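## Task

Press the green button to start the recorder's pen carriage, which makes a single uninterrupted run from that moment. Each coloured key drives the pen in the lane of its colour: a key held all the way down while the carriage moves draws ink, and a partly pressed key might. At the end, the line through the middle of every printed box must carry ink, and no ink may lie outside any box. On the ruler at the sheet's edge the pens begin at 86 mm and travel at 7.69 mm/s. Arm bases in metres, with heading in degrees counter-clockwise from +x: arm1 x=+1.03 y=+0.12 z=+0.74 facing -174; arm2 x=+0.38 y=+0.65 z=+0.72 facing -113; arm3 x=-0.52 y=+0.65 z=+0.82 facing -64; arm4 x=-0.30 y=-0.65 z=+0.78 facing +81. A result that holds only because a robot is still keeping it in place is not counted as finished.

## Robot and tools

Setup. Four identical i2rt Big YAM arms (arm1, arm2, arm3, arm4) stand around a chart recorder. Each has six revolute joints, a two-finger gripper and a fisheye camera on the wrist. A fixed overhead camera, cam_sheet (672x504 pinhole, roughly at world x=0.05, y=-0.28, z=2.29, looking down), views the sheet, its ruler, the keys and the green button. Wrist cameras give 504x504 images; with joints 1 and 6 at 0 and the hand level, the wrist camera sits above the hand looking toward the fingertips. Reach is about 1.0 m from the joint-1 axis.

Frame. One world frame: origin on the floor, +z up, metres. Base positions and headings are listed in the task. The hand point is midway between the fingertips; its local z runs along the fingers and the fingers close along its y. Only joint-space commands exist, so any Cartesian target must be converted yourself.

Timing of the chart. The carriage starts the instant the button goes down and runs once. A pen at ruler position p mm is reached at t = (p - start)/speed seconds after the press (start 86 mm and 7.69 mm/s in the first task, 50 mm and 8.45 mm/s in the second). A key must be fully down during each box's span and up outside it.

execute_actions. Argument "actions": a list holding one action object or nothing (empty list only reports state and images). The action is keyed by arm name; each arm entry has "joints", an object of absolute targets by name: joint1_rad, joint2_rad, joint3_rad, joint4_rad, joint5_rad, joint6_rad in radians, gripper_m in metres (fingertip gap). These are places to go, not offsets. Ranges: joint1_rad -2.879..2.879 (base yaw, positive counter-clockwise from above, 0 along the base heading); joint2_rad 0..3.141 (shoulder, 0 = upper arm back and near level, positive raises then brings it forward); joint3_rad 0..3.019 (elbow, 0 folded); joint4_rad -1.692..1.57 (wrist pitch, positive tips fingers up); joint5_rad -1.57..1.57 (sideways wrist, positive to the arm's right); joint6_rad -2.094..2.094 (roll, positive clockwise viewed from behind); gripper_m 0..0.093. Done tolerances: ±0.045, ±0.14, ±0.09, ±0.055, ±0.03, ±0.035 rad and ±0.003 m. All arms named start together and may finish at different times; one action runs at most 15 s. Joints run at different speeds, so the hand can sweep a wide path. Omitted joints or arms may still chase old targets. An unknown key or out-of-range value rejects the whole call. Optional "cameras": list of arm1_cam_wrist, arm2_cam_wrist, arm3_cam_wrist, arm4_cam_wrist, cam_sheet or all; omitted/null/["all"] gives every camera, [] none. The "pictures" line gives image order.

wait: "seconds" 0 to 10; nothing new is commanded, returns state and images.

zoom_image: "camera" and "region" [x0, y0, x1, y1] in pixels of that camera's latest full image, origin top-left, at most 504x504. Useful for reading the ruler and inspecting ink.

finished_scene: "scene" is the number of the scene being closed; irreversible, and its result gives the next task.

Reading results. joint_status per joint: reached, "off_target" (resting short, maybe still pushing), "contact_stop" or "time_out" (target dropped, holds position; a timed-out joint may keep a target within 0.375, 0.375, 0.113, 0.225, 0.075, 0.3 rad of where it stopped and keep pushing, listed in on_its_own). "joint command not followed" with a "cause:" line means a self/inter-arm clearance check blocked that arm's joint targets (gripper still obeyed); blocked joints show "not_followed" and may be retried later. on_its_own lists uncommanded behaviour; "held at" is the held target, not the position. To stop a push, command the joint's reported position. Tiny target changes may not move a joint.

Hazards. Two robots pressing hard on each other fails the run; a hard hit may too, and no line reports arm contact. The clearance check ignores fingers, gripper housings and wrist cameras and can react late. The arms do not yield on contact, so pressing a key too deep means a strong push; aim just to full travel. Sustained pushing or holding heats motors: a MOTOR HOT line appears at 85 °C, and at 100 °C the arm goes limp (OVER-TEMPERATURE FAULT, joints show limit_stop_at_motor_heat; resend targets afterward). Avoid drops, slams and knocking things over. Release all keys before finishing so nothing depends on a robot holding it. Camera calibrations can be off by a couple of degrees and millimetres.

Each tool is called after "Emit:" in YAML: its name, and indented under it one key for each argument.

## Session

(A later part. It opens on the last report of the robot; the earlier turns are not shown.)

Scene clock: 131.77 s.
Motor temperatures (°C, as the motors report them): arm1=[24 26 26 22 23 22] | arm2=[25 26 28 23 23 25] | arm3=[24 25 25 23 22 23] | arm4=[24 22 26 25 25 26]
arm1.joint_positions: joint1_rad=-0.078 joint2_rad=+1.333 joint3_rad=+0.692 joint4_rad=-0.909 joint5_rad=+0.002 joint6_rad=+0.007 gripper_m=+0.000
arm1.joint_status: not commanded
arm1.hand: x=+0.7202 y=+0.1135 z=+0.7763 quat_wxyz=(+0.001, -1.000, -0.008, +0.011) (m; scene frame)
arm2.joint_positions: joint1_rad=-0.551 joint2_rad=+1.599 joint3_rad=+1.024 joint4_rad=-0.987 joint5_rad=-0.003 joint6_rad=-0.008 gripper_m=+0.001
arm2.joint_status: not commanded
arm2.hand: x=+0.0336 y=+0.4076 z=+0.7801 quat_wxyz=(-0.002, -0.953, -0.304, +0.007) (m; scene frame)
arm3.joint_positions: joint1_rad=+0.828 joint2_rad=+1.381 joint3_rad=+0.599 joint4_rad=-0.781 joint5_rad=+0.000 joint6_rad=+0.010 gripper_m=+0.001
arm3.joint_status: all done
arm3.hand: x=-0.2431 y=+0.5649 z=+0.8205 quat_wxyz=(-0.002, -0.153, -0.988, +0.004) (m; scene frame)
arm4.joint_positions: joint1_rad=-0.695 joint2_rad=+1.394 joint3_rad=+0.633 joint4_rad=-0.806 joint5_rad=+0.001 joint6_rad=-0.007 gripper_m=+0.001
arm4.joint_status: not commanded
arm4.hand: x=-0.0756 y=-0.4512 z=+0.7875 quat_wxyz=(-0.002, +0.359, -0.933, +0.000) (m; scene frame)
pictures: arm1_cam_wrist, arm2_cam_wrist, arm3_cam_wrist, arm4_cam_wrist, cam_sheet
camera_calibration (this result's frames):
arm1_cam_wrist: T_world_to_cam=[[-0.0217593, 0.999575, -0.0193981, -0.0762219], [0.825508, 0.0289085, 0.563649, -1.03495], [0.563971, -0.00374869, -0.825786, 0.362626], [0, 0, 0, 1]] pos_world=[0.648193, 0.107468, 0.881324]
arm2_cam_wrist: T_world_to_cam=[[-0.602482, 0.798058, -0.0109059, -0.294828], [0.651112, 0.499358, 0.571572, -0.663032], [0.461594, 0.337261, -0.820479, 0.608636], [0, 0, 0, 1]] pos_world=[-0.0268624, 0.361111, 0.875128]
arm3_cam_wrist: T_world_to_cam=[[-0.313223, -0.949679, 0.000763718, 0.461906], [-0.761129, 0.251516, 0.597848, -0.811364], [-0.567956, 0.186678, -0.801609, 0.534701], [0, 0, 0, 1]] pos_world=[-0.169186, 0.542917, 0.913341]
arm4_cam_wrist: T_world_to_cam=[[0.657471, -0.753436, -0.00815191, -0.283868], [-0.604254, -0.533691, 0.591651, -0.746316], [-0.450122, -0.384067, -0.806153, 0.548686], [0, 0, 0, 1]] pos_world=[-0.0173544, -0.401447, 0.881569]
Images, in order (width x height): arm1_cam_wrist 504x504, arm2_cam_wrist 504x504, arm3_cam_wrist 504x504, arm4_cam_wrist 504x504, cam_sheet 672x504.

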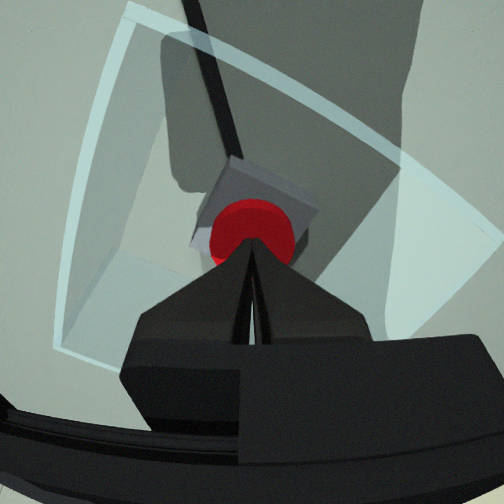

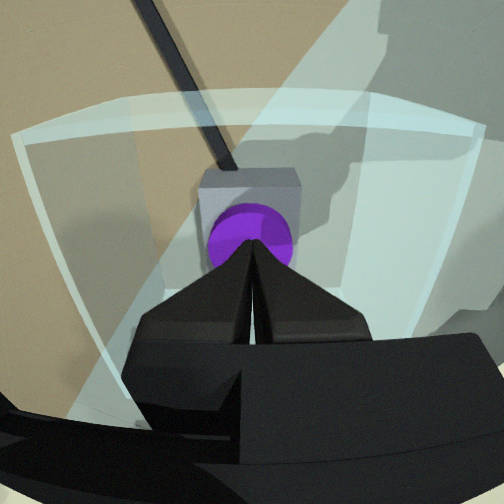

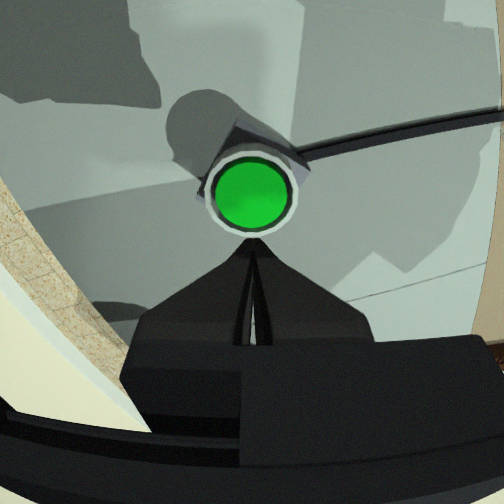

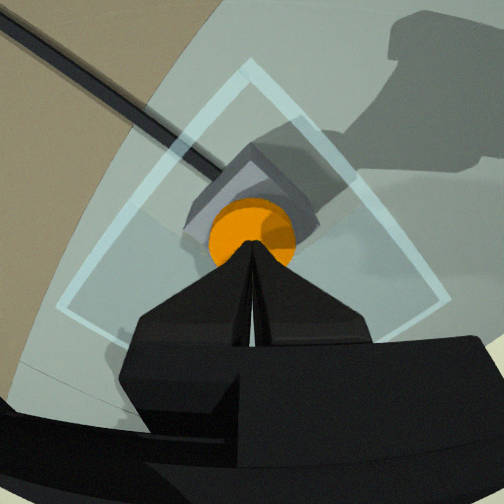

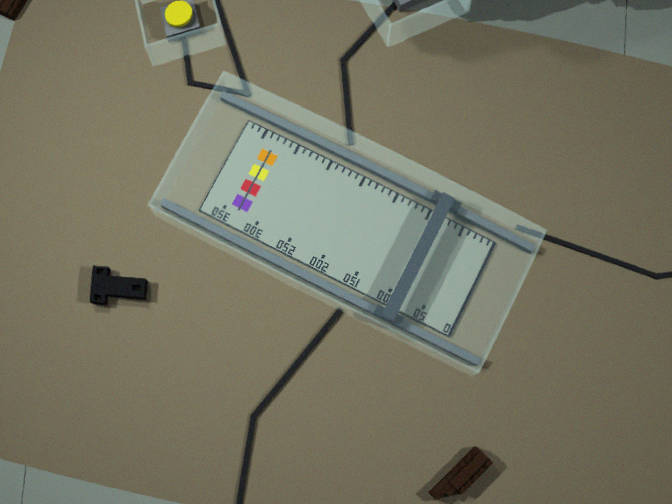

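Emit:
execute_actions:
  actions:
    - {"arm1":{"joints":{"joint2_rad":1.31}},"arm2":{"joints":{"joint2_rad":1.565}},"arm3":{"joints":{"joint2_rad":1.48,"joint3_rad":0.561,"joint4_rad":-0.562}},"arm4":{"joints":{"joint2_rad":1.37}}}

Emit:
zoom_image:
  camera: "cam_sheet"
  region: [230, 115, 310, 185]

Scene clock: 144.00 s.
Motor temperatures (°C, as the motors report them): arm1=[24 26 26 22 23 22] | arm2=[25 26 28 23 23 25] | arm3=[24 25 25 23 22 23] | arm4=[24 22 26 25 25 26]
arm1.joint_positions: joint1_rad=-0.078 joint2_rad=+1.320 joint3_rad=+0.692 joint4_rad=-0.909 joint5_rad=+0.002 joint6_rad=+0.007 gripper_m=+0.000
arm1.joint_status: all done
arm1.hand: x=+0.7191 y=+0.1135 z=+0.7799 quat_wxyz=(+0.001, -1.000, -0.008, +0.017) (m; scene frame)
arm2.joint_positions: joint1_rad=-0.551 joint2_rad=+1.584 joint3_rad=+1.024 joint4_rad=-0.987 joint5_rad=-0.003 joint6_rad=-0.008 gripper_m=+0.001
arm2.joint_status: all done
arm2.hand: x=+0.0328 y=+0.4070 z=+0.7859 quat_wxyz=(-0.004, -0.953, -0.304, +0.014) (m; scene frame)
arm3.joint_positions: joint1_rad=+0.828 joint2_rad=+1.477 joint3_rad=+0.562 joint4_rad=-0.575 joint5_rad=+0.000 joint6_rad=+0.010 gripper_m=+0.001
arm3.joint_status: all done
arm3.hand: x=-0.2268 y=+0.5596 z=+0.7863 quat_wxyz=(-0.038, -0.152, -0.988, +0.009) (m; scene frame)
arm4.joint_positions: joint1_rad=-0.695 joint2_rad=+1.381 joint3_rad=+0.633 joint4_rad=-0.806 joint5_rad=+0.001 joint6_rad=-0.007 gripper_m=+0.001
arm4.joint_status: all done
arm4.hand: x=-0.0744 y=-0.4502 z=+0.7911 quat_wxyz=(-0.008, +0.359, -0.933, -0.003) (m; scene frame)
pictures: arm1_cam_wrist, arm2_cam_wrist, arm3_cam_wrist, arm4_cam_wrist, cam_sheet
camera_calibration (this result's frames):
arm1_cam_wrist: T_world_to_cam=[[-0.0220098, 0.999569, -0.0194179, -0.0759515], [0.832536, 0.0290786, 0.553207, -1.03301], [0.553534, -0.0039901, -0.832817, 0.379268], [0, 0, 0, 1]] pos_world=[0.648411, 0.107471, 0.885856]
arm2_cam_wrist: T_world_to_cam=[[-0.602644, 0.797943, -0.0103745, -0.29515], [0.65781, 0.504085, 0.559629, -0.65827], [0.451782, 0.330433, -0.828678, 0.623556], [0, 0, 0, 1]] pos_world=[-0.0265647, 0.361293, 0.882052]
arm3_cam_wrist: T_world_to_cam=[[-0.312687, -0.949856, -0.000817901, 0.463508], [-0.80125, 0.263304, 0.53728, -0.745274], [-0.510123, 0.168656, -0.843404, 0.573596], [0, 0, 0, 1]] pos_world=[-0.159613, 0.539759, 0.884573]
arm4_cam_wrist: T_world_to_cam=[[0.657549, -0.753367, -0.00827318, -0.283691], [-0.609938, -0.538745, 0.581145, -0.741555], [-0.442272, -0.377085, -0.813758, 0.562285], [0, 0, 0, 1]] pos_world=[-0.017079, -0.401203, 0.886168]
Images, in order (width x height): arm1_cam_wrist 504x504, arm2_cam_wrist 504x504, arm3_cam_wrist 504x504, arm4_cam_wrist 504x504, cam_sheet 672x504.

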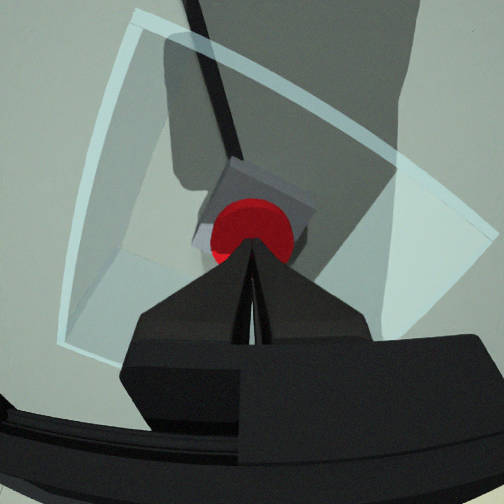

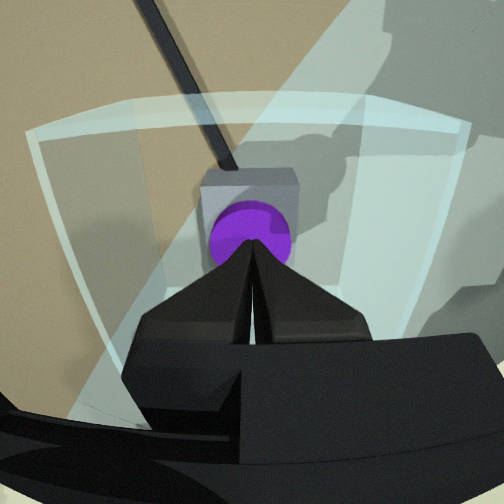

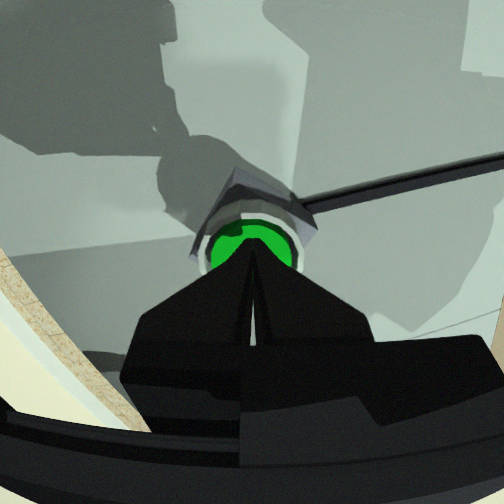

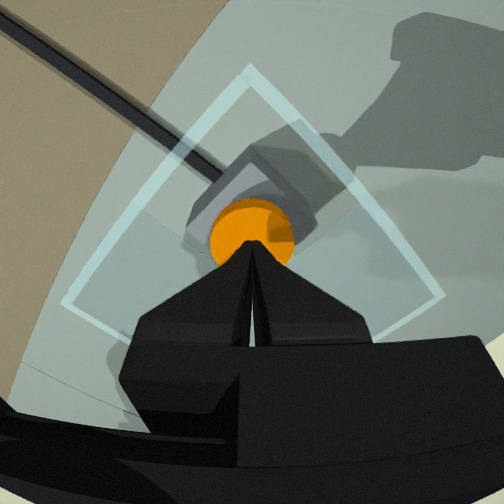

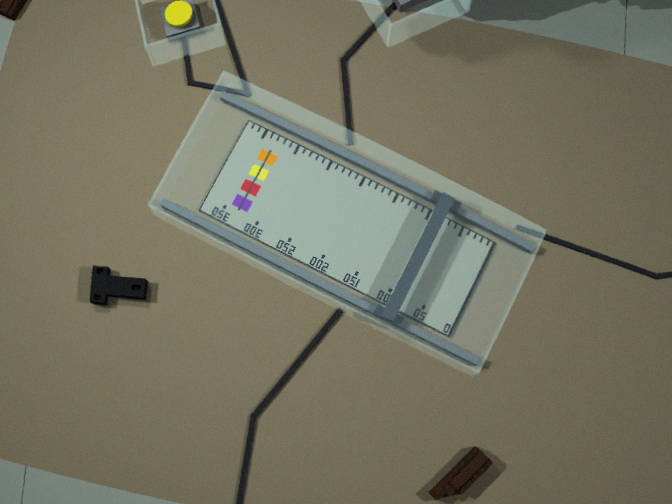

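Region (230, 115, 310, 185) of cam_sheet's 672x504 image, scaled by 6.300, with more detail than that image has; it fills the top 441 rows of this view, and the rest is white.

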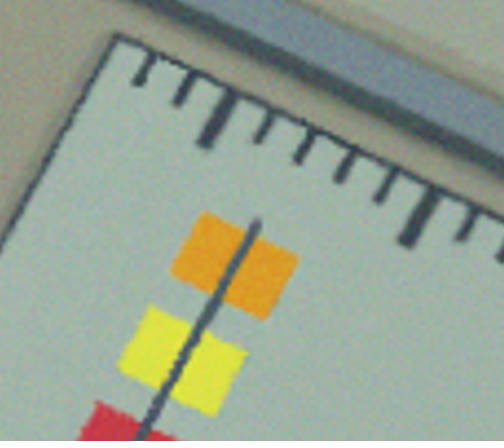

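Emit:
execute_actions:
  actions:
    - {"arm3":{"joints":{"joint2_rad":1.61}}}
  cameras: ["arm3_cam_wrist"]

Emit:
execute_actions:
  actions:
    - {"arm3":{"joints":{"joint2_rad":1.47}}}
  cameras: []

Emit:
execute_actions:
  actions:
    - {"arm3":{"joints":{"joint1_rad":0.156,"joint2_rad":1.55,"joint3_rad":0.95,"joint4_rad":-0.96}}}
  cameras: ["arm3_cam_wrist"]

Emit:
execute_actions:
  actions:
    - {"arm3":{"joints":{"joint2_rad":1.762,"joint3_rad":0.943,"joint4_rad":-0.715}}}
  cameras: ["arm3_cam_wrist","cam_sheet"]

Emit:
wait:
  seconds: 10

Emit:
wait:
  seconds: 10

Emit:
wait:
  seconds: 7.4

Emit:
execute_actions:
  actions:
    - {"arm1":{"joints":{"joint2_rad":1.45}},"arm2":{"joints":{"joint2_rad":1.68}},"arm3":{"joints":{"joint2_rad":1.87}},"arm4":{"joints":{"joint2_rad":1.495}}}
  cameras: ["cam_sheet"]

Emit:
wait:
  seconds: 0.85

Emit:
execute_actions:
  actions:
    - {"arm1":{"joints":{"joint2_rad":1.29}},"arm2":{"joints":{"joint2_rad":1.55}},"arm3":{"joints":{"joint2_rad":1.74}},"arm4":{"joints":{"joint2_rad":1.35}}}
  cameras: ["cam_sheet"]

Scene clock: 151.23 s.
Motor temperatures (°C, as the motors report them): arm1=[24 26 26 22 23 22] | arm2=[25 26 28 23 23 25] | arm3=[24 25 25 23 22 23] | arm4=[24 22 26 25 25 26]
arm1.joint_positions: joint1_rad=-0.078 joint2_rad=+1.320 joint3_rad=+0.692 joint4_rad=-0.909 joint5_rad=+0.002 joint6_rad=+0.007 gripper_m=+0.000
arm1.joint_status: not commanded
arm1.hand: x=+0.7191 y=+0.1135 z=+0.7799 quat_wxyz=(+0.001, -1.000, -0.008, +0.017) (m; scene frame)
arm2.joint_positions: joint1_rad=-0.551 joint2_rad=+1.584 joint3_rad=+1.024 joint4_rad=-0.987 joint5_rad=-0.003 joint6_rad=-0.008 gripper_m=+0.001
arm2.joint_status: not commanded
arm2.hand: x=+0.0328 y=+0.4070 z=+0.7859 quat_wxyz=(-0.004, -0.953, -0.304, +0.014) (m; scene frame)
arm3.joint_positions: joint1_rad=+0.828 joint2_rad=+1.549 joint3_rad=+0.572 joint4_rad=-0.572 joint5_rad=+0.000 joint6_rad=+0.010 gripper_m=+0.001
arm3.joint_status: all done
arm3.hand: x=-0.2331 y=+0.5614 z=+0.7684 quat_wxyz=(-0.009, -0.153, -0.988, +0.005) (m; scene frame)
arm4.joint_positions: joint1_rad=-0.695 joint2_rad=+1.381 joint3_rad=+0.633 joint4_rad=-0.806 joint5_rad=+0.001 joint6_rad=-0.007 gripper_m=+0.001
arm4.joint_status: not commanded
arm4.hand: x=-0.0744 y=-0.4502 z=+0.7911 quat_wxyz=(-0.008, +0.359, -0.933, -0.003) (m; scene frame)
pictures: arm3_cam_wrist
camera_calibration (this result's frames):
arm3_cam_wrist: T_world_to_cam=[[-0.313131, -0.94971, 0.000465616, 0.462044], [-0.768934, 0.253815, 0.586787, -0.766411], [-0.557395, 0.183383, -0.809741, 0.509771], [0, 0, 0, 1]] pos_world=[-0.160495, 0.539851, 0.862287]
Images, in order (width x height): arm3_cam_wrist 504x504.

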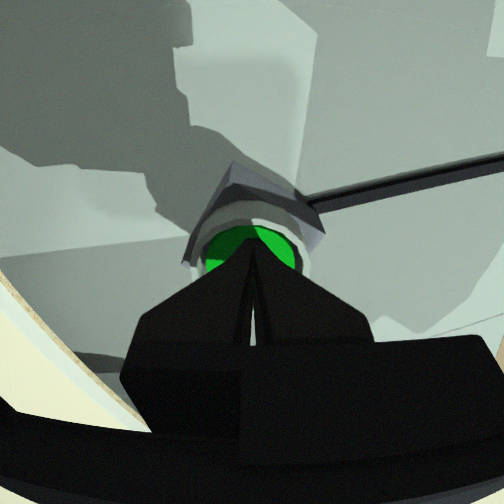

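Scene clock: 152.07 s.
Motor temperatures (°C, as the motors report them): arm1=[24 26 26 22 23 22] | arm2=[25 26 28 23 23 25] | arm3=[24 25 25 23 22 23] | arm4=[24 22 26 25 25 26]
arm1.joint_positions: joint1_rad=-0.078 joint2_rad=+1.320 joint3_rad=+0.692 joint4_rad=-0.909 joint5_rad=+0.002 joint6_rad=+0.007 gripper_m=+0.000
arm1.joint_status: not commanded
arm1.hand: x=+0.7191 y=+0.1135 z=+0.7799 quat_wxyz=(+0.001, -1.000, -0.008, +0.017) (m; scene frame)
arm2.joint_positions: joint1_rad=-0.551 joint2_rad=+1.584 joint3_rad=+1.024 joint4_rad=-0.987 joint5_rad=-0.003 joint6_rad=-0.008 gripper_m=+0.001
arm2.joint_status: not commanded
arm2.hand: x=+0.0328 y=+0.4070 z=+0.7859 quat_wxyz=(-0.004, -0.953, -0.304, +0.014) (m; scene frame)
arm3.joint_positions: joint1_rad=+0.828 joint2_rad=+1.474 joint3_rad=+0.566 joint4_rad=-0.572 joint5_rad=+0.000 joint6_rad=+0.010 gripper_m=+0.001
arm3.joint_status: all done
arm3.hand: x=-0.2235 y=+0.5586 z=+0.7884 quat_wxyz=(-0.043, -0.152, -0.987, +0.010) (m; scene frame)
arm4.joint_positions: joint1_rad=-0.695 joint2_rad=+1.381 joint3_rad=+0.633 joint4_rad=-0.806 joint5_rad=+0.001 joint6_rad=-0.007 gripper_m=+0.001
arm4.joint_status: not commanded
arm4.hand: x=-0.0744 y=-0.4502 z=+0.7911 quat_wxyz=(-0.008, +0.359, -0.933, -0.003) (m; scene frame)
pictures: none
No camera images: the call's "cameras" was empty. Leave "cameras" out to get every camera's image.

Scene clock: 153.37 s.
Motor temperatures (°C, as the motors report them): arm1=[24 26 26 22 23 22] | arm2=[25 26 28 23 23 25] | arm3=[24 25 25 23 22 23] | arm4=[24 22 26 25 25 26]
arm1.joint_positions: joint1_rad=-0.078 joint2_rad=+1.320 joint3_rad=+0.692 joint4_rad=-0.909 joint5_rad=+0.002 joint6_rad=+0.007 gripper_m=+0.000
arm1.joint_status: not commanded
arm1.hand: x=+0.7191 y=+0.1135 z=+0.7799 quat_wxyz=(+0.001, -1.000, -0.008, +0.017) (m; scene frame)
arm2.joint_positions: joint1_rad=-0.551 joint2_rad=+1.584 joint3_rad=+1.024 joint4_rad=-0.987 joint5_rad=-0.003 joint6_rad=-0.008 gripper_m=+0.001
arm2.joint_status: not commanded
arm2.hand: x=+0.0328 y=+0.4070 z=+0.7859 quat_wxyz=(-0.004, -0.953, -0.304, +0.014) (m; scene frame)
arm3.joint_positions: joint1_rad=+0.149 joint2_rad=+1.552 joint3_rad=+0.934 joint4_rad=-0.950 joint5_rad=+0.000 joint6_rad=+0.010 gripper_m=+0.001
arm3.joint_status: all done
arm3.hand: x=-0.2990 y=+0.3232 z=+0.8655 quat_wxyz=(-0.001, -0.473, -0.881, +0.005) (m; scene frame)
arm4.joint_positions: joint1_rad=-0.695 joint2_rad=+1.381 joint3_rad=+0.633 joint4_rad=-0.806 joint5_rad=+0.001 joint6_rad=-0.007 gripper_m=+0.001
arm4.joint_status: not commanded
arm4.hand: x=-0.0744 y=-0.4502 z=+0.7911 quat_wxyz=(-0.008, +0.359, -0.933, -0.003) (m; scene frame)
pictures: arm3_cam_wrist
camera_calibration (this result's frames):
arm3_cam_wrist: T_world_to_cam=[[-0.840186, -0.542298, 0.00095122, -0.0745608], [-0.434605, 0.674383, 0.596931, -0.858241], [-0.324356, 0.501119, -0.802292, 0.555862], [0, 0, 0, 1]] pos_world=[-0.255343, 0.259796, 0.958345]
Images, in order (width x height): arm3_cam_wrist 504x504.

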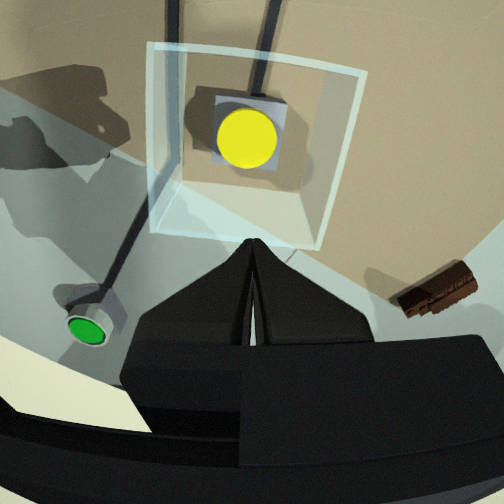

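Scene clock: 154.37 s.
Motor temperatures (°C, as the motors report them): arm1=[24 26 26 22 23 22] | arm2=[25 26 28 23 23 25] | arm3=[24 25 25 23 22 23] | arm4=[24 22 26 25 25 26]
arm1.joint_positions: joint1_rad=-0.078 joint2_rad=+1.320 joint3_rad=+0.692 joint4_rad=-0.909 joint5_rad=+0.002 joint6_rad=+0.007 gripper_m=+0.000
arm1.joint_status: not commanded
arm1.hand: x=+0.7191 y=+0.1135 z=+0.7799 quat_wxyz=(+0.001, -1.000, -0.008, +0.017) (m; scene frame)
arm2.joint_positions: joint1_rad=-0.551 joint2_rad=+1.584 joint3_rad=+1.024 joint4_rad=-0.987 joint5_rad=-0.003 joint6_rad=-0.008 gripper_m=+0.001
arm2.joint_status: not commanded
arm2.hand: x=+0.0328 y=+0.4070 z=+0.7859 quat_wxyz=(-0.004, -0.953, -0.304, +0.014) (m; scene frame)
arm3.joint_positions: joint1_rad=+0.149 joint2_rad=+1.770 joint3_rad=+0.934 joint4_rad=-0.726 joint5_rad=+0.000 joint6_rad=+0.010 gripper_m=+0.001
arm3.joint_status: all done
arm3.hand: x=-0.2844 y=+0.3005 z=+0.7811 quat_wxyz=(-0.003, -0.473, -0.881, +0.006) (m; scene frame)
arm4.joint_positions: joint1_rad=-0.695 joint2_rad=+1.381 joint3_rad=+0.633 joint4_rad=-0.806 joint5_rad=+0.001 joint6_rad=-0.007 gripper_m=+0.001
arm4.joint_status: not commanded
arm4.hand: x=-0.0744 y=-0.4502 z=+0.7911 quat_wxyz=(-0.008, +0.359, -0.933, -0.003) (m; scene frame)
pictures: arm3_cam_wrist, cam_sheet
camera_calibration (this result's frames):
arm3_cam_wrist: T_world_to_cam=[[-0.840169, -0.542324, 0.000851727, -0.0744353], [-0.436155, 0.676624, 0.593253, -0.784509], [-0.322311, 0.498061, -0.805016, 0.507858], [0, 0, 0, 1]] pos_world=[-0.241018, 0.237506, 0.874309]
Images, in order (width x height): arm3_cam_wrist 504x504, cam_sheet 672x504.

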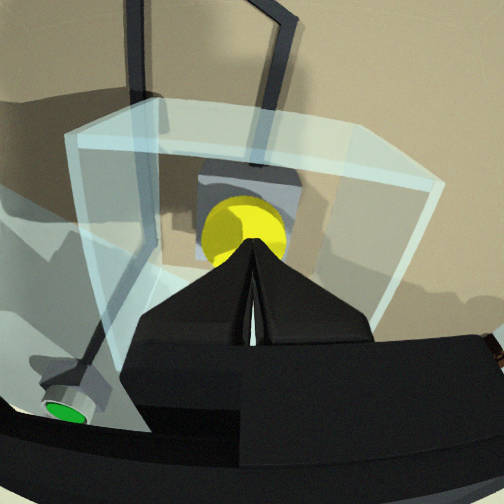

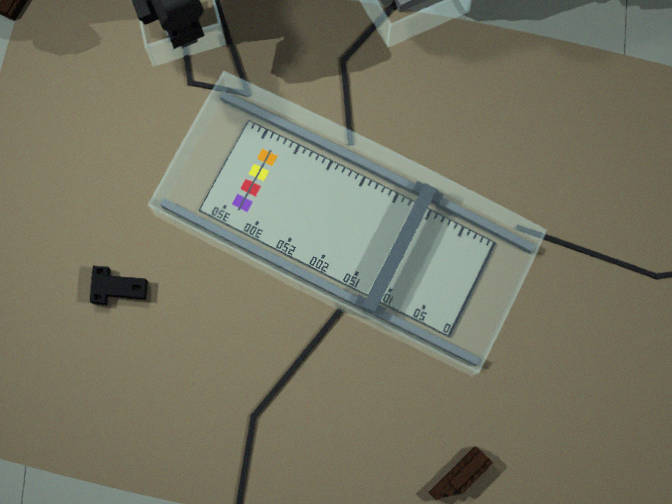

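Scene clock: 164.37 s.
Motor temperatures (°C, as the motors report them): arm1=[24 26 26 22 23 22] | arm2=[25 27 28 23 23 25] | arm3=[24 26 25 23 22 23] | arm4=[24 22 26 25 25 26]
arm1.joint_positions: joint1_rad=-0.078 joint2_rad=+1.320 joint3_rad=+0.692 joint4_rad=-0.909 joint5_rad=+0.002 joint6_rad=+0.007 gripper_m=+0.000
arm1.joint_status: not commanded
arm1.hand: x=+0.7191 y=+0.1135 z=+0.7799 quat_wxyz=(+0.001, -1.000, -0.008, +0.017) (m; scene frame)
arm2.joint_positions: joint1_rad=-0.551 joint2_rad=+1.584 joint3_rad=+1.024 joint4_rad=-0.987 joint5_rad=-0.003 joint6_rad=-0.008 gripper_m=+0.001
arm2.joint_status: not commanded
arm2.hand: x=+0.0328 y=+0.4070 z=+0.7859 quat_wxyz=(-0.004, -0.953, -0.304, +0.014) (m; scene frame)
arm3.joint_positions: joint1_rad=+0.149 joint2_rad=+1.770 joint3_rad=+0.934 joint4_rad=-0.726 joint5_rad=+0.000 joint6_rad=+0.010 gripper_m=+0.001
arm3.joint_status: all done
arm3.hand: x=-0.2844 y=+0.3005 z=+0.7811 quat_wxyz=(-0.003, -0.473, -0.881, +0.006) (m; scene frame)
arm4.joint_positions: joint1_rad=-0.695 joint2_rad=+1.381 joint3_rad=+0.633 joint4_rad=-0.806 joint5_rad=+0.001 joint6_rad=-0.007 gripper_m=+0.001
arm4.joint_status: not commanded
arm4.hand: x=-0.0744 y=-0.4502 z=+0.7911 quat_wxyz=(-0.008, +0.359, -0.933, -0.003) (m; scene frame)
wait: 10.00 s; at rest by 0.27 s
pictures: arm1_cam_wrist, arm2_cam_wrist, arm3_cam_wrist, arm4_cam_wrist, cam_sheet
camera_calibration (this result's frames):
arm1_cam_wrist: T_world_to_cam=[[-0.0220098, 0.999569, -0.0194179, -0.0759515], [0.832536, 0.0290786, 0.553207, -1.03301], [0.553534, -0.0039901, -0.832817, 0.379268], [0, 0, 0, 1]] pos_world=[0.648411, 0.107471, 0.885856]
arm2_cam_wrist: T_world_to_cam=[[-0.602644, 0.797943, -0.0103745, -0.29515], [0.65781, 0.504085, 0.559629, -0.65827], [0.451782, 0.330433, -0.828678, 0.623556], [0, 0, 0, 1]] pos_world=[-0.0265647, 0.361293, 0.882052]
arm3_cam_wrist: T_world_to_cam=[[-0.840169, -0.542324, 0.000851727, -0.0744353], [-0.436155, 0.676624, 0.593253, -0.784509], [-0.322311, 0.498061, -0.805016, 0.507858], [0, 0, 0, 1]] pos_world=[-0.241018, 0.237506, 0.874309]
arm4_cam_wrist: T_world_to_cam=[[0.657549, -0.753367, -0.00827318, -0.283691], [-0.609938, -0.538745, 0.581145, -0.741555], [-0.442272, -0.377085, -0.813758, 0.562285], [0, 0, 0, 1]] pos_world=[-0.017079, -0.401203, 0.886168]
Images, in order (width x height): arm1_cam_wrist 504x504, arm2_cam_wrist 504x504, arm3_cam_wrist 504x504, arm4_cam_wrist 504x504, cam_sheet 672x504.

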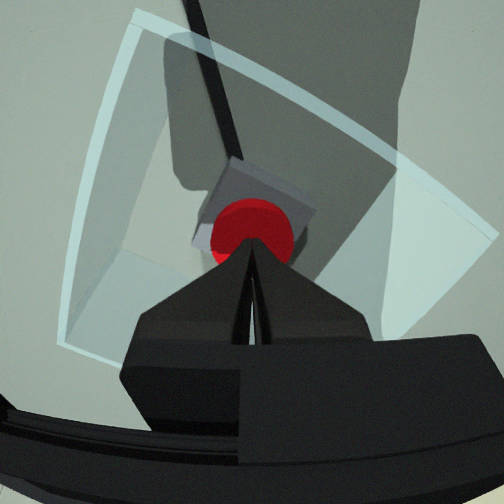

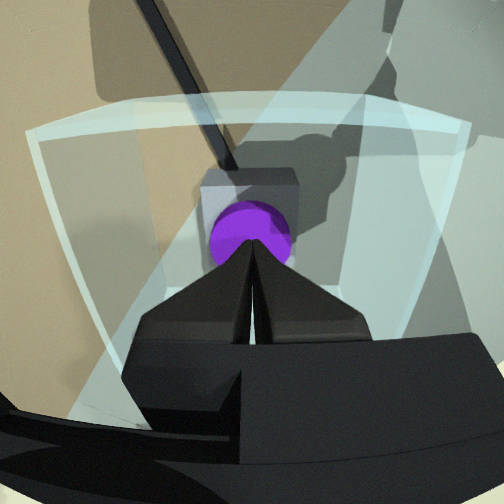

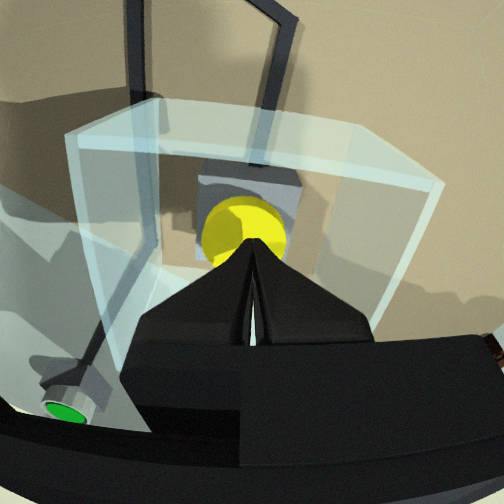

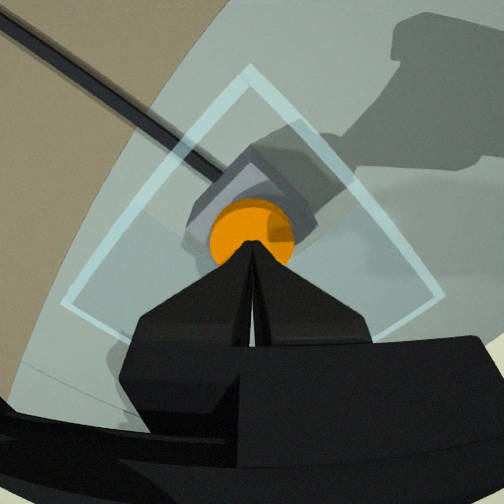

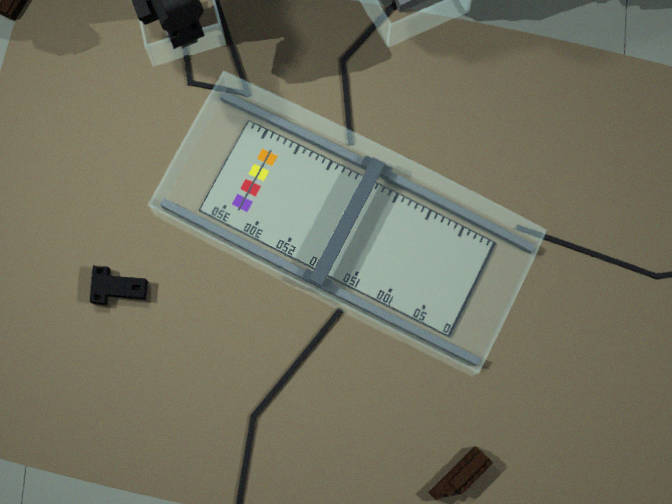

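Scene clock: 174.37 s.
Motor temperatures (°C, as the motors report them): arm1=[24 26 26 22 23 22] | arm2=[25 27 28 23 23 25] | arm3=[24 26 25 23 22 23] | arm4=[24 22 26 25 25 26]
arm1.joint_positions: joint1_rad=-0.078 joint2_rad=+1.320 joint3_rad=+0.692 joint4_rad=-0.909 joint5_rad=+0.002 joint6_rad=+0.007 gripper_m=+0.000
arm1.joint_status: not commanded
arm1.hand: x=+0.7191 y=+0.1135 z=+0.7799 quat_wxyz=(+0.001, -1.000, -0.008, +0.017) (m; scene frame)
arm2.joint_positions: joint1_rad=-0.551 joint2_rad=+1.584 joint3_rad=+1.024 joint4_rad=-0.987 joint5_rad=-0.003 joint6_rad=-0.008 gripper_m=+0.001
arm2.joint_status: not commanded
arm2.hand: x=+0.0328 y=+0.4070 z=+0.7859 quat_wxyz=(-0.004, -0.953, -0.304, +0.014) (m; scene frame)
arm3.joint_positions: joint1_rad=+0.149 joint2_rad=+1.770 joint3_rad=+0.934 joint4_rad=-0.726 joint5_rad=+0.000 joint6_rad=+0.010 gripper_m=+0.001
arm3.joint_status: all done
arm3.hand: x=-0.2844 y=+0.3005 z=+0.7811 quat_wxyz=(-0.003, -0.473, -0.881, +0.006) (m; scene frame)
arm4.joint_positions: joint1_rad=-0.695 joint2_rad=+1.381 joint3_rad=+0.633 joint4_rad=-0.806 joint5_rad=+0.001 joint6_rad=-0.007 gripper_m=+0.001
arm4.joint_status: not commanded
arm4.hand: x=-0.0744 y=-0.4502 z=+0.7911 quat_wxyz=(-0.008, +0.359, -0.933, -0.003) (m; scene frame)
wait: 10.00 s; at rest by 0.27 s
pictures: arm1_cam_wrist, arm2_cam_wrist, arm3_cam_wrist, arm4_cam_wrist, cam_sheet
camera_calibration (this result's frames):
arm1_cam_wrist: T_world_to_cam=[[-0.0220098, 0.999569, -0.0194179, -0.0759515], [0.832536, 0.0290786, 0.553207, -1.03301], [0.553534, -0.0039901, -0.832817, 0.379268], [0, 0, 0, 1]] pos_world=[0.648411, 0.107471, 0.885856]
arm2_cam_wrist: T_world_to_cam=[[-0.602644, 0.797943, -0.0103745, -0.29515], [0.65781, 0.504085, 0.559629, -0.65827], [0.451782, 0.330433, -0.828678, 0.623556], [0, 0, 0, 1]] pos_world=[-0.0265647, 0.361293, 0.882052]
arm3_cam_wrist: T_world_to_cam=[[-0.840169, -0.542324, 0.000851727, -0.0744353], [-0.436155, 0.676624, 0.593253, -0.784509], [-0.322311, 0.498061, -0.805016, 0.507858], [0, 0, 0, 1]] pos_world=[-0.241018, 0.237506, 0.874309]
arm4_cam_wrist: T_world_to_cam=[[0.657549, -0.753367, -0.00827318, -0.283691], [-0.609938, -0.538745, 0.581145, -0.741555], [-0.442272, -0.377085, -0.813758, 0.562285], [0, 0, 0, 1]] pos_world=[-0.017079, -0.401203, 0.886168]
Images, in order (width x height): arm1_cam_wrist 504x504, arm2_cam_wrist 504x504, arm3_cam_wrist 504x504, arm4_cam_wrist 504x504, cam_sheet 672x504.

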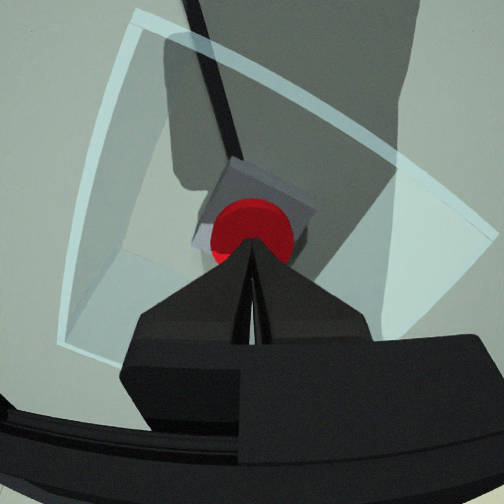

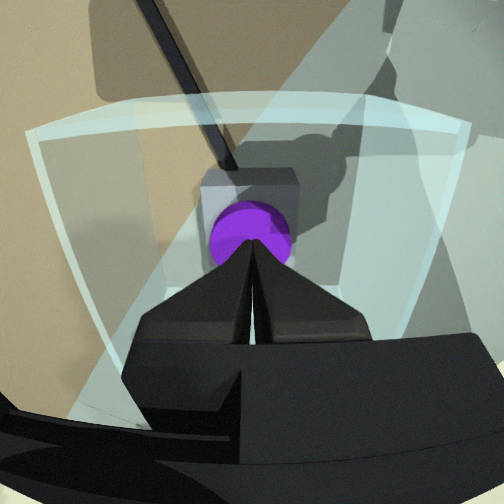

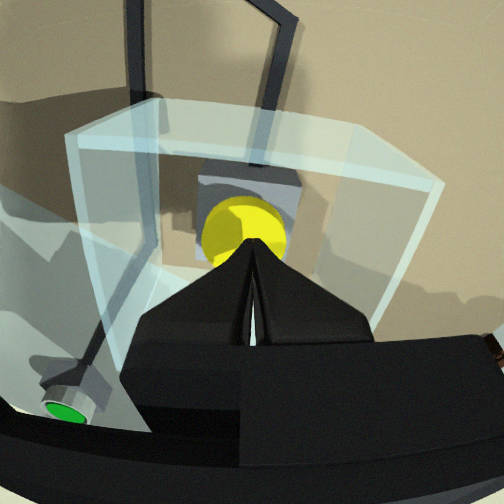

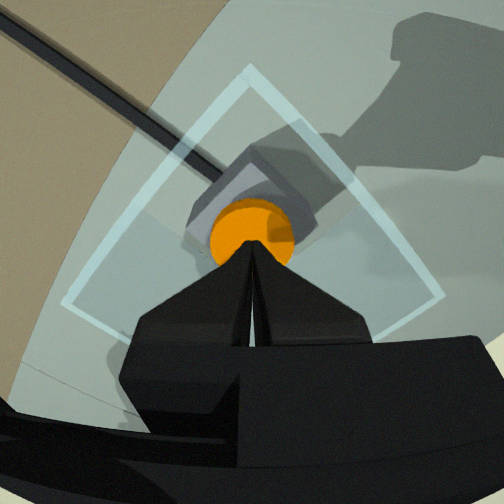

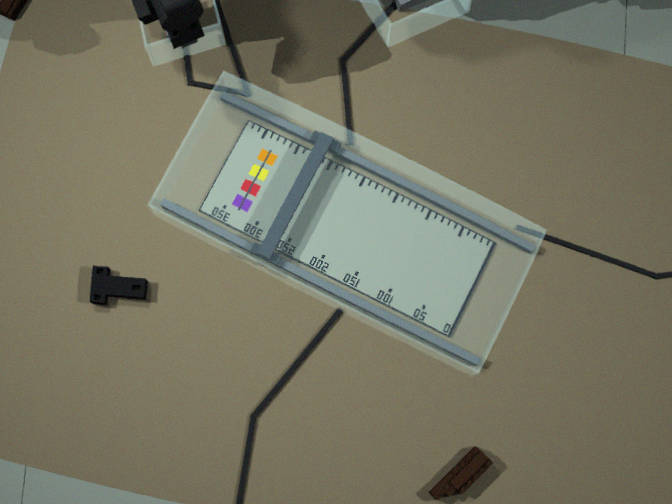

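Scene clock: 181.77 s.
Motor temperatures (°C, as the motors report them): arm1=[24 26 26 22 23 22] | arm2=[25 27 28 23 23 25] | arm3=[24 26 26 23 22 23] | arm4=[24 23 26 25 25 26]
arm1.joint_positions: joint1_rad=-0.078 joint2_rad=+1.320 joint3_rad=+0.692 joint4_rad=-0.909 joint5_rad=+0.002 joint6_rad=+0.007 gripper_m=+0.000
arm1.joint_status: not commanded
arm1.hand: x=+0.7191 y=+0.1135 z=+0.7799 quat_wxyz=(+0.001, -1.000, -0.008, +0.017) (m; scene frame)
arm2.joint_positions: joint1_rad=-0.551 joint2_rad=+1.584 joint3_rad=+1.024 joint4_rad=-0.987 joint5_rad=-0.003 joint6_rad=-0.008 gripper_m=+0.001
arm2.joint_status: not commanded
arm2.hand: x=+0.0328 y=+0.4070 z=+0.7859 quat_wxyz=(-0.004, -0.953, -0.304, +0.014) (m; scene frame)
arm3.joint_positions: joint1_rad=+0.149 joint2_rad=+1.770 joint3_rad=+0.934 joint4_rad=-0.726 joint5_rad=+0.000 joint6_rad=+0.010 gripper_m=+0.001
arm3.joint_status: all done
arm3.hand: x=-0.2844 y=+0.3005 z=+0.7811 quat_wxyz=(-0.003, -0.473, -0.881, +0.006) (m; scene frame)
arm4.joint_positions: joint1_rad=-0.695 joint2_rad=+1.381 joint3_rad=+0.633 joint4_rad=-0.806 joint5_rad=+0.001 joint6_rad=-0.007 gripper_m=+0.001
arm4.joint_status: not commanded
arm4.hand: x=-0.0744 y=-0.4502 z=+0.7911 quat_wxyz=(-0.008, +0.359, -0.933, -0.003) (m; scene frame)
wait: 7.40 s; at rest by 0.27 s
pictures: arm1_cam_wrist, arm2_cam_wrist, arm3_cam_wrist, arm4_cam_wrist, cam_sheet
camera_calibration (this result's frames):
arm1_cam_wrist: T_world_to_cam=[[-0.0220098, 0.999569, -0.0194179, -0.0759515], [0.832536, 0.0290786, 0.553207, -1.03301], [0.553534, -0.0039901, -0.832817, 0.379268], [0, 0, 0, 1]] pos_world=[0.648411, 0.107471, 0.885856]
arm2_cam_wrist: T_world_to_cam=[[-0.602644, 0.797943, -0.0103745, -0.29515], [0.65781, 0.504085, 0.559629, -0.65827], [0.451782, 0.330433, -0.828678, 0.623556], [0, 0, 0, 1]] pos_world=[-0.0265647, 0.361293, 0.882052]
arm3_cam_wrist: T_world_to_cam=[[-0.840169, -0.542324, 0.000851727, -0.0744353], [-0.436155, 0.676624, 0.593253, -0.784509], [-0.322311, 0.498061, -0.805016, 0.507858], [0, 0, 0, 1]] pos_world=[-0.241018, 0.237506, 0.874309]
arm4_cam_wrist: T_world_to_cam=[[0.657549, -0.753367, -0.00827318, -0.283691], [-0.609938, -0.538745, 0.581145, -0.741555], [-0.442272, -0.377085, -0.813758, 0.562285], [0, 0, 0, 1]] pos_world=[-0.017079, -0.401203, 0.886168]
Images, in order (width x height): arm1_cam_wrist 504x504, arm2_cam_wrist 504x504, arm3_cam_wrist 504x504, arm4_cam_wrist 504x504, cam_sheet 672x504.

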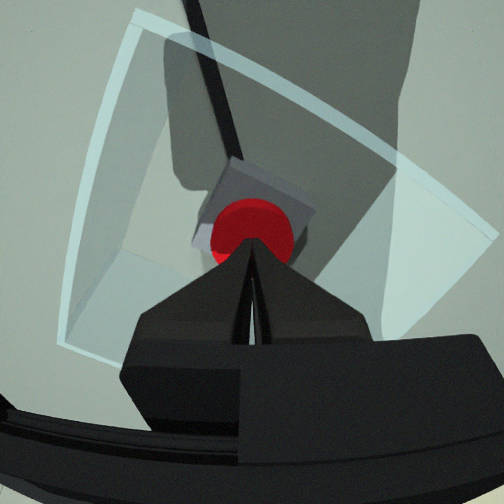

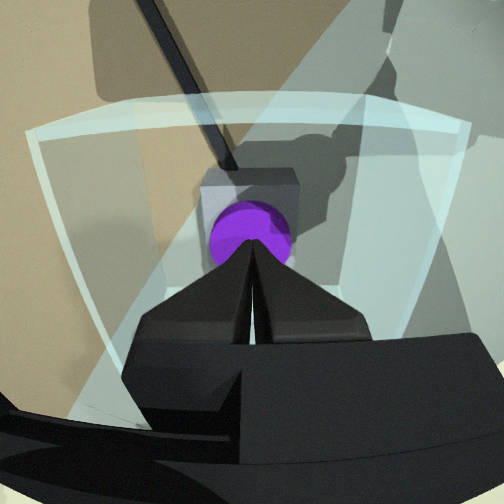

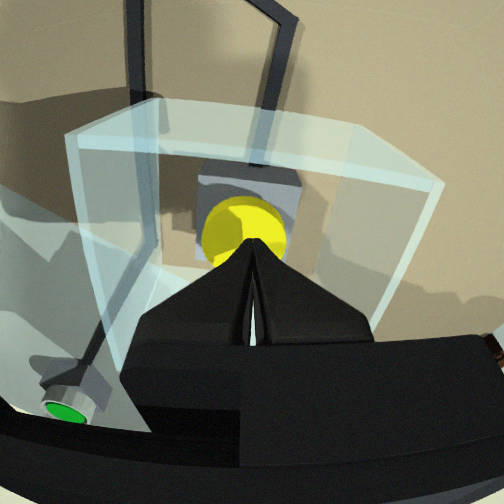

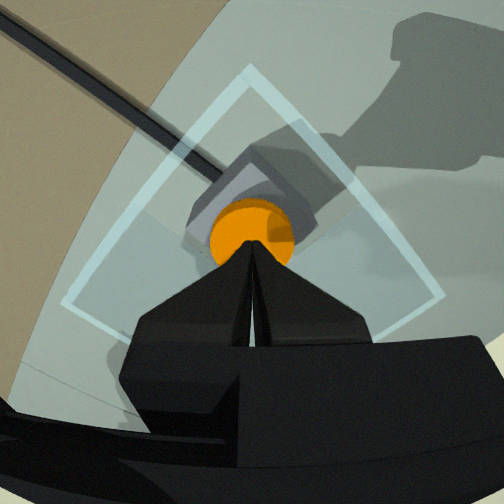

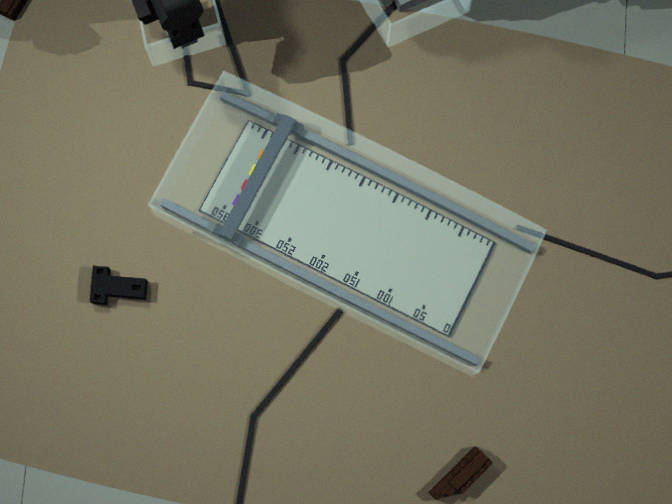

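Scene clock: 182.53 s.
Motor temperatures (°C, as the motors report them): arm1=[24 26 26 22 23 22] | arm2=[25 27 28 23 23 25] | arm3=[24 26 26 23 22 23] | arm4=[24 23 26 25 25 26]
arm1.joint_positions: joint1_rad=-0.078 joint2_rad=+1.394 joint3_rad=+0.705 joint4_rad=-0.908 joint5_rad=+0.002 joint6_rad=+0.007 gripper_m=+0.000
arm1.joint_status: all done
arm1.hand: x=+0.7196 y=+0.1135 z=+0.7626 quat_wxyz=(+0.001, -1.000, -0.008, -0.013) (m; scene frame)
arm2.joint_positions: joint1_rad=-0.551 joint2_rad=+1.635 joint3_rad=+1.026 joint4_rad=-0.985 joint5_rad=-0.003 joint6_rad=-0.008 gripper_m=+0.001
arm2.joint_status: all done
arm2.hand: x=+0.0348 y=+0.4084 z=+0.7660 quat_wxyz=(+0.003, -0.953, -0.304, -0.008) (m; scene frame)
arm3.joint_positions: joint1_rad=+0.149 joint2_rad=+1.816 joint3_rad=+0.942 joint4_rad=-0.723 joint5_rad=+0.000 joint6_rad=+0.010 gripper_m=+0.001
arm3.joint_status: all done
arm3.hand: x=-0.2864 y=+0.3032 z=+0.7649 quat_wxyz=(+0.012, -0.473, -0.881, -0.002) (m; scene frame)
arm4.joint_positions: joint1_rad=-0.695 joint2_rad=+1.452 joint3_rad=+0.644 joint4_rad=-0.806 joint5_rad=+0.001 joint6_rad=-0.007 gripper_m=+0.001
arm4.joint_status: all done
arm4.hand: x=-0.0772 y=-0.4526 z=+0.7743 quat_wxyz=(+0.021, +0.359, -0.933, +0.008) (m; scene frame)
pictures: cam_sheet
Images, in order (width x height): cam_sheet 672x504.

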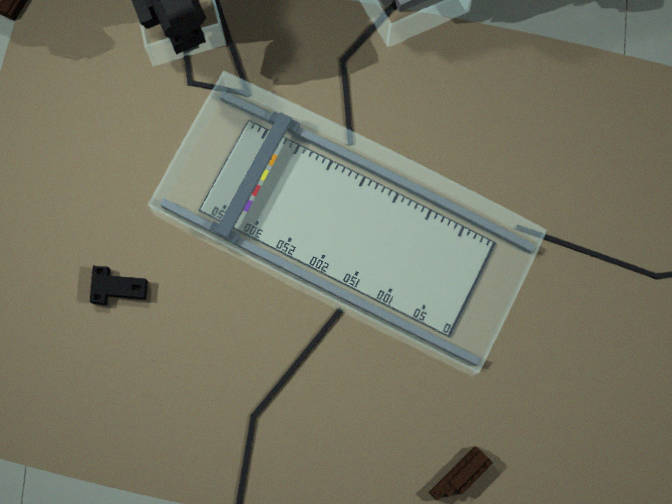

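Scene clock: 183.40 s.
Motor temperatures (°C, as the motors report them): arm1=[24 26 26 22 23 22] | arm2=[25 27 28 23 23 25] | arm3=[24 26 26 23 22 23] | arm4=[24 22 26 25 25 26]
arm1.joint_positions: joint1_rad=-0.078 joint2_rad=+1.394 joint3_rad=+0.705 joint4_rad=-0.908 joint5_rad=+0.002 joint6_rad=+0.007 gripper_m=+0.000
arm1.joint_status: all done
arm1.hand: x=+0.7196 y=+0.1135 z=+0.7626 quat_wxyz=(+0.001, -1.000, -0.008, -0.013) (m; scene frame)
arm2.joint_positions: joint1_rad=-0.551 joint2_rad=+1.635 joint3_rad=+1.026 joint4_rad=-0.985 joint5_rad=-0.003 joint6_rad=-0.008 gripper_m=+0.001
arm2.joint_status: all done
arm2.hand: x=+0.0348 y=+0.4084 z=+0.7660 quat_wxyz=(+0.003, -0.953, -0.304, -0.008) (m; scene frame)
arm3.joint_positions: joint1_rad=+0.149 joint2_rad=+1.816 joint3_rad=+0.942 joint4_rad=-0.723 joint5_rad=+0.000 joint6_rad=+0.010 gripper_m=+0.001
arm3.joint_status: all done
arm3.hand: x=-0.2864 y=+0.3032 z=+0.7649 quat_wxyz=(+0.012, -0.473, -0.881, -0.002) (m; scene frame)
arm4.joint_positions: joint1_rad=-0.695 joint2_rad=+1.452 joint3_rad=+0.644 joint4_rad=-0.806 joint5_rad=+0.001 joint6_rad=-0.007 gripper_m=+0.001
arm4.joint_status: all done
arm4.hand: x=-0.0772 y=-0.4526 z=+0.7743 quat_wxyz=(+0.021, +0.359, -0.933, +0.008) (m; scene frame)
wait: 0.87 s; at rest by 0.27 s
pictures: arm1_cam_wrist, arm2_cam_wrist, arm3_cam_wrist, arm4_cam_wrist, cam_sheet
camera_calibration (this result's frames):
arm1_cam_wrist: T_world_to_cam=[[-0.0208206, 0.999597, -0.0192957, -0.0772495], [0.79794, 0.0282424, 0.602075, -1.03607], [0.602377, -0.00286122, -0.798207, 0.302914], [0, 0, 0, 1]] pos_world=[0.642641, 0.107346, 0.864087]
arm2_cam_wrist: T_world_to_cam=[[-0.6021, 0.798329, -0.0120699, -0.294205], [0.635808, 0.488561, 0.597542, -0.671133], [0.482932, 0.352106, -0.801747, 0.575096], [0, 0, 0, 1]] pos_world=[-0.0281614, 0.360266, 0.85856]
arm3_cam_wrist: T_world_to_cam=[[-0.840286, -0.542141, 0.00160953, -0.0752822], [-0.42417, 0.659282, 0.620828, -0.789955], [-0.337637, 0.52099, -0.783946, 0.465423], [0, 0, 0, 1]] pos_world=[-0.24119, 0.237509, 0.855414]
arm4_cam_wrist: T_world_to_cam=[[0.656906, -0.753933, -0.00767764, -0.284629], [-0.582695, -0.514115, 0.629406, -0.758859], [-0.478477, -0.408987, -0.777039, 0.500805], [0, 0, 0, 1]] pos_world=[-0.0155852, -0.39991, 0.86459]
Images, in order (width x height): arm1_cam_wrist 504x504, arm2_cam_wrist 504x504, arm3_cam_wrist 504x504, arm4_cam_wrist 504x504, cam_sheet 672x504.

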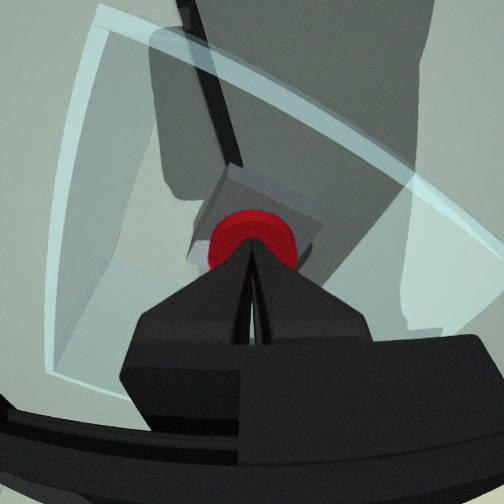

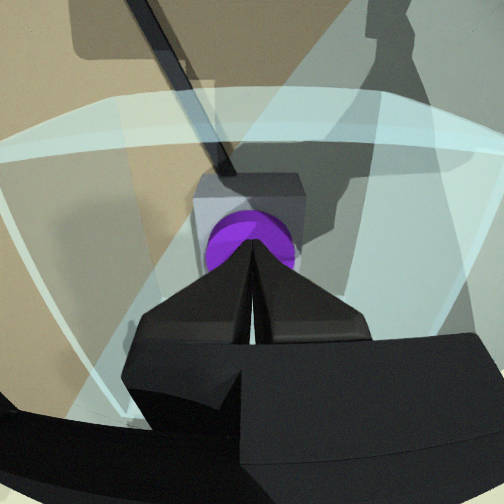

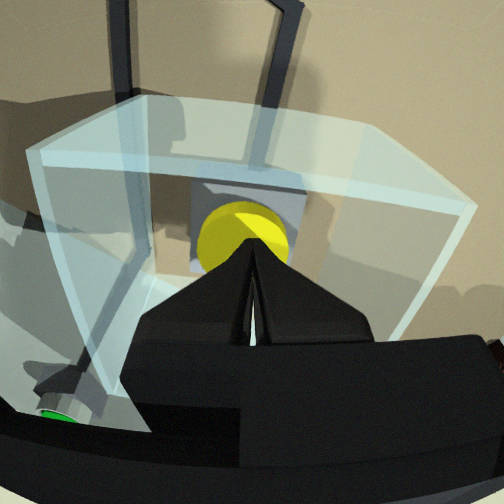

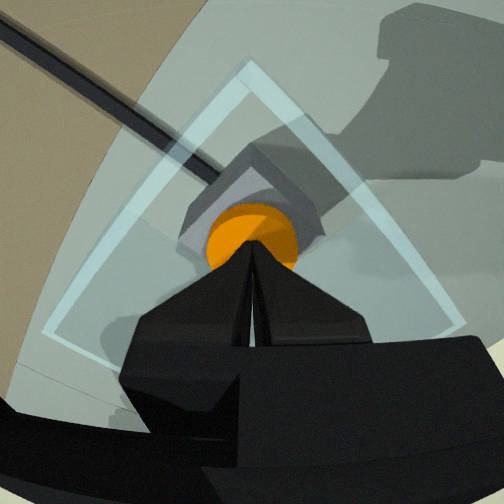

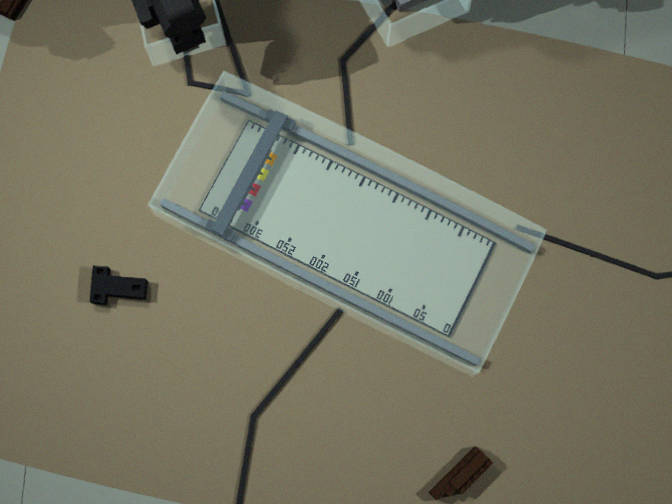

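Scene clock: 184.30 s.
Motor temperatures (°C, as the motors report them): arm1=[24 26 26 22 23 22] | arm2=[25 27 28 23 23 25] | arm3=[24 26 25 23 22 23] | arm4=[24 22 26 25 25 26]
arm1.joint_positions: joint1_rad=-0.078 joint2_rad=+1.288 joint3_rad=+0.690 joint4_rad=-0.906 joint5_rad=+0.002 joint6_rad=+0.007 gripper_m=+0.000
arm1.joint_status: all done
arm1.hand: x=+0.7165 y=+0.1134 z=+0.7887 quat_wxyz=(+0.001, -0.999, -0.008, +0.034) (m; scene frame)
arm2.joint_positions: joint1_rad=-0.551 joint2_rad=+1.556 joint3_rad=+1.022 joint4_rad=-0.984 joint5_rad=-0.003 joint6_rad=-0.008 gripper_m=+0.001
arm2.joint_status: all done
arm2.hand: x=+0.0313 y=+0.4059 z=+0.7965 quat_wxyz=(-0.009, -0.952, -0.304, +0.028) (m; scene frame)
arm3.joint_positions: joint1_rad=+0.149 joint2_rad=+1.743 joint3_rad=+0.942 joint4_rad=-0.722 joint5_rad=+0.000 joint6_rad=+0.010 gripper_m=+0.001
arm3.joint_status: all done
arm3.hand: x=-0.2790 y=+0.2927 z=+0.7941 quat_wxyz=(-0.020, -0.473, -0.881, +0.015) (m; scene frame)
arm4.joint_positions: joint1_rad=-0.695 joint2_rad=+1.348 joint3_rad=+0.631 joint4_rad=-0.805 joint5_rad=+0.001 joint6_rad=-0.007 gripper_m=+0.001
arm4.joint_status: all done
arm4.hand: x=-0.0723 y=-0.4482 z=+0.7996 quat_wxyz=(-0.022, +0.359, -0.933, -0.008) (m; scene frame)
pictures: cam_sheet
Images, in order (width x height): cam_sheet 672x504.

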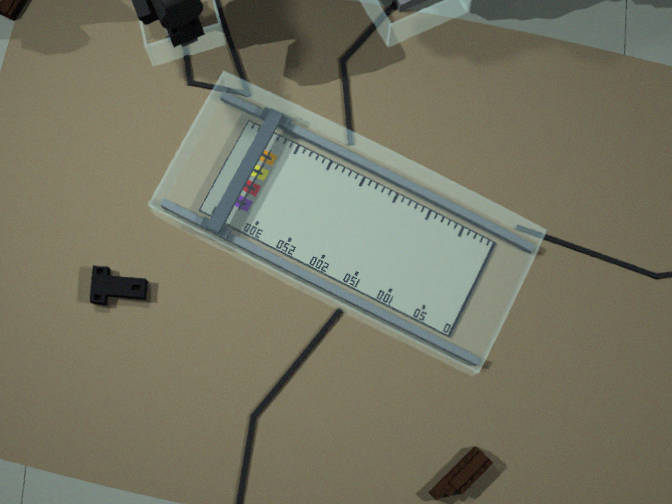

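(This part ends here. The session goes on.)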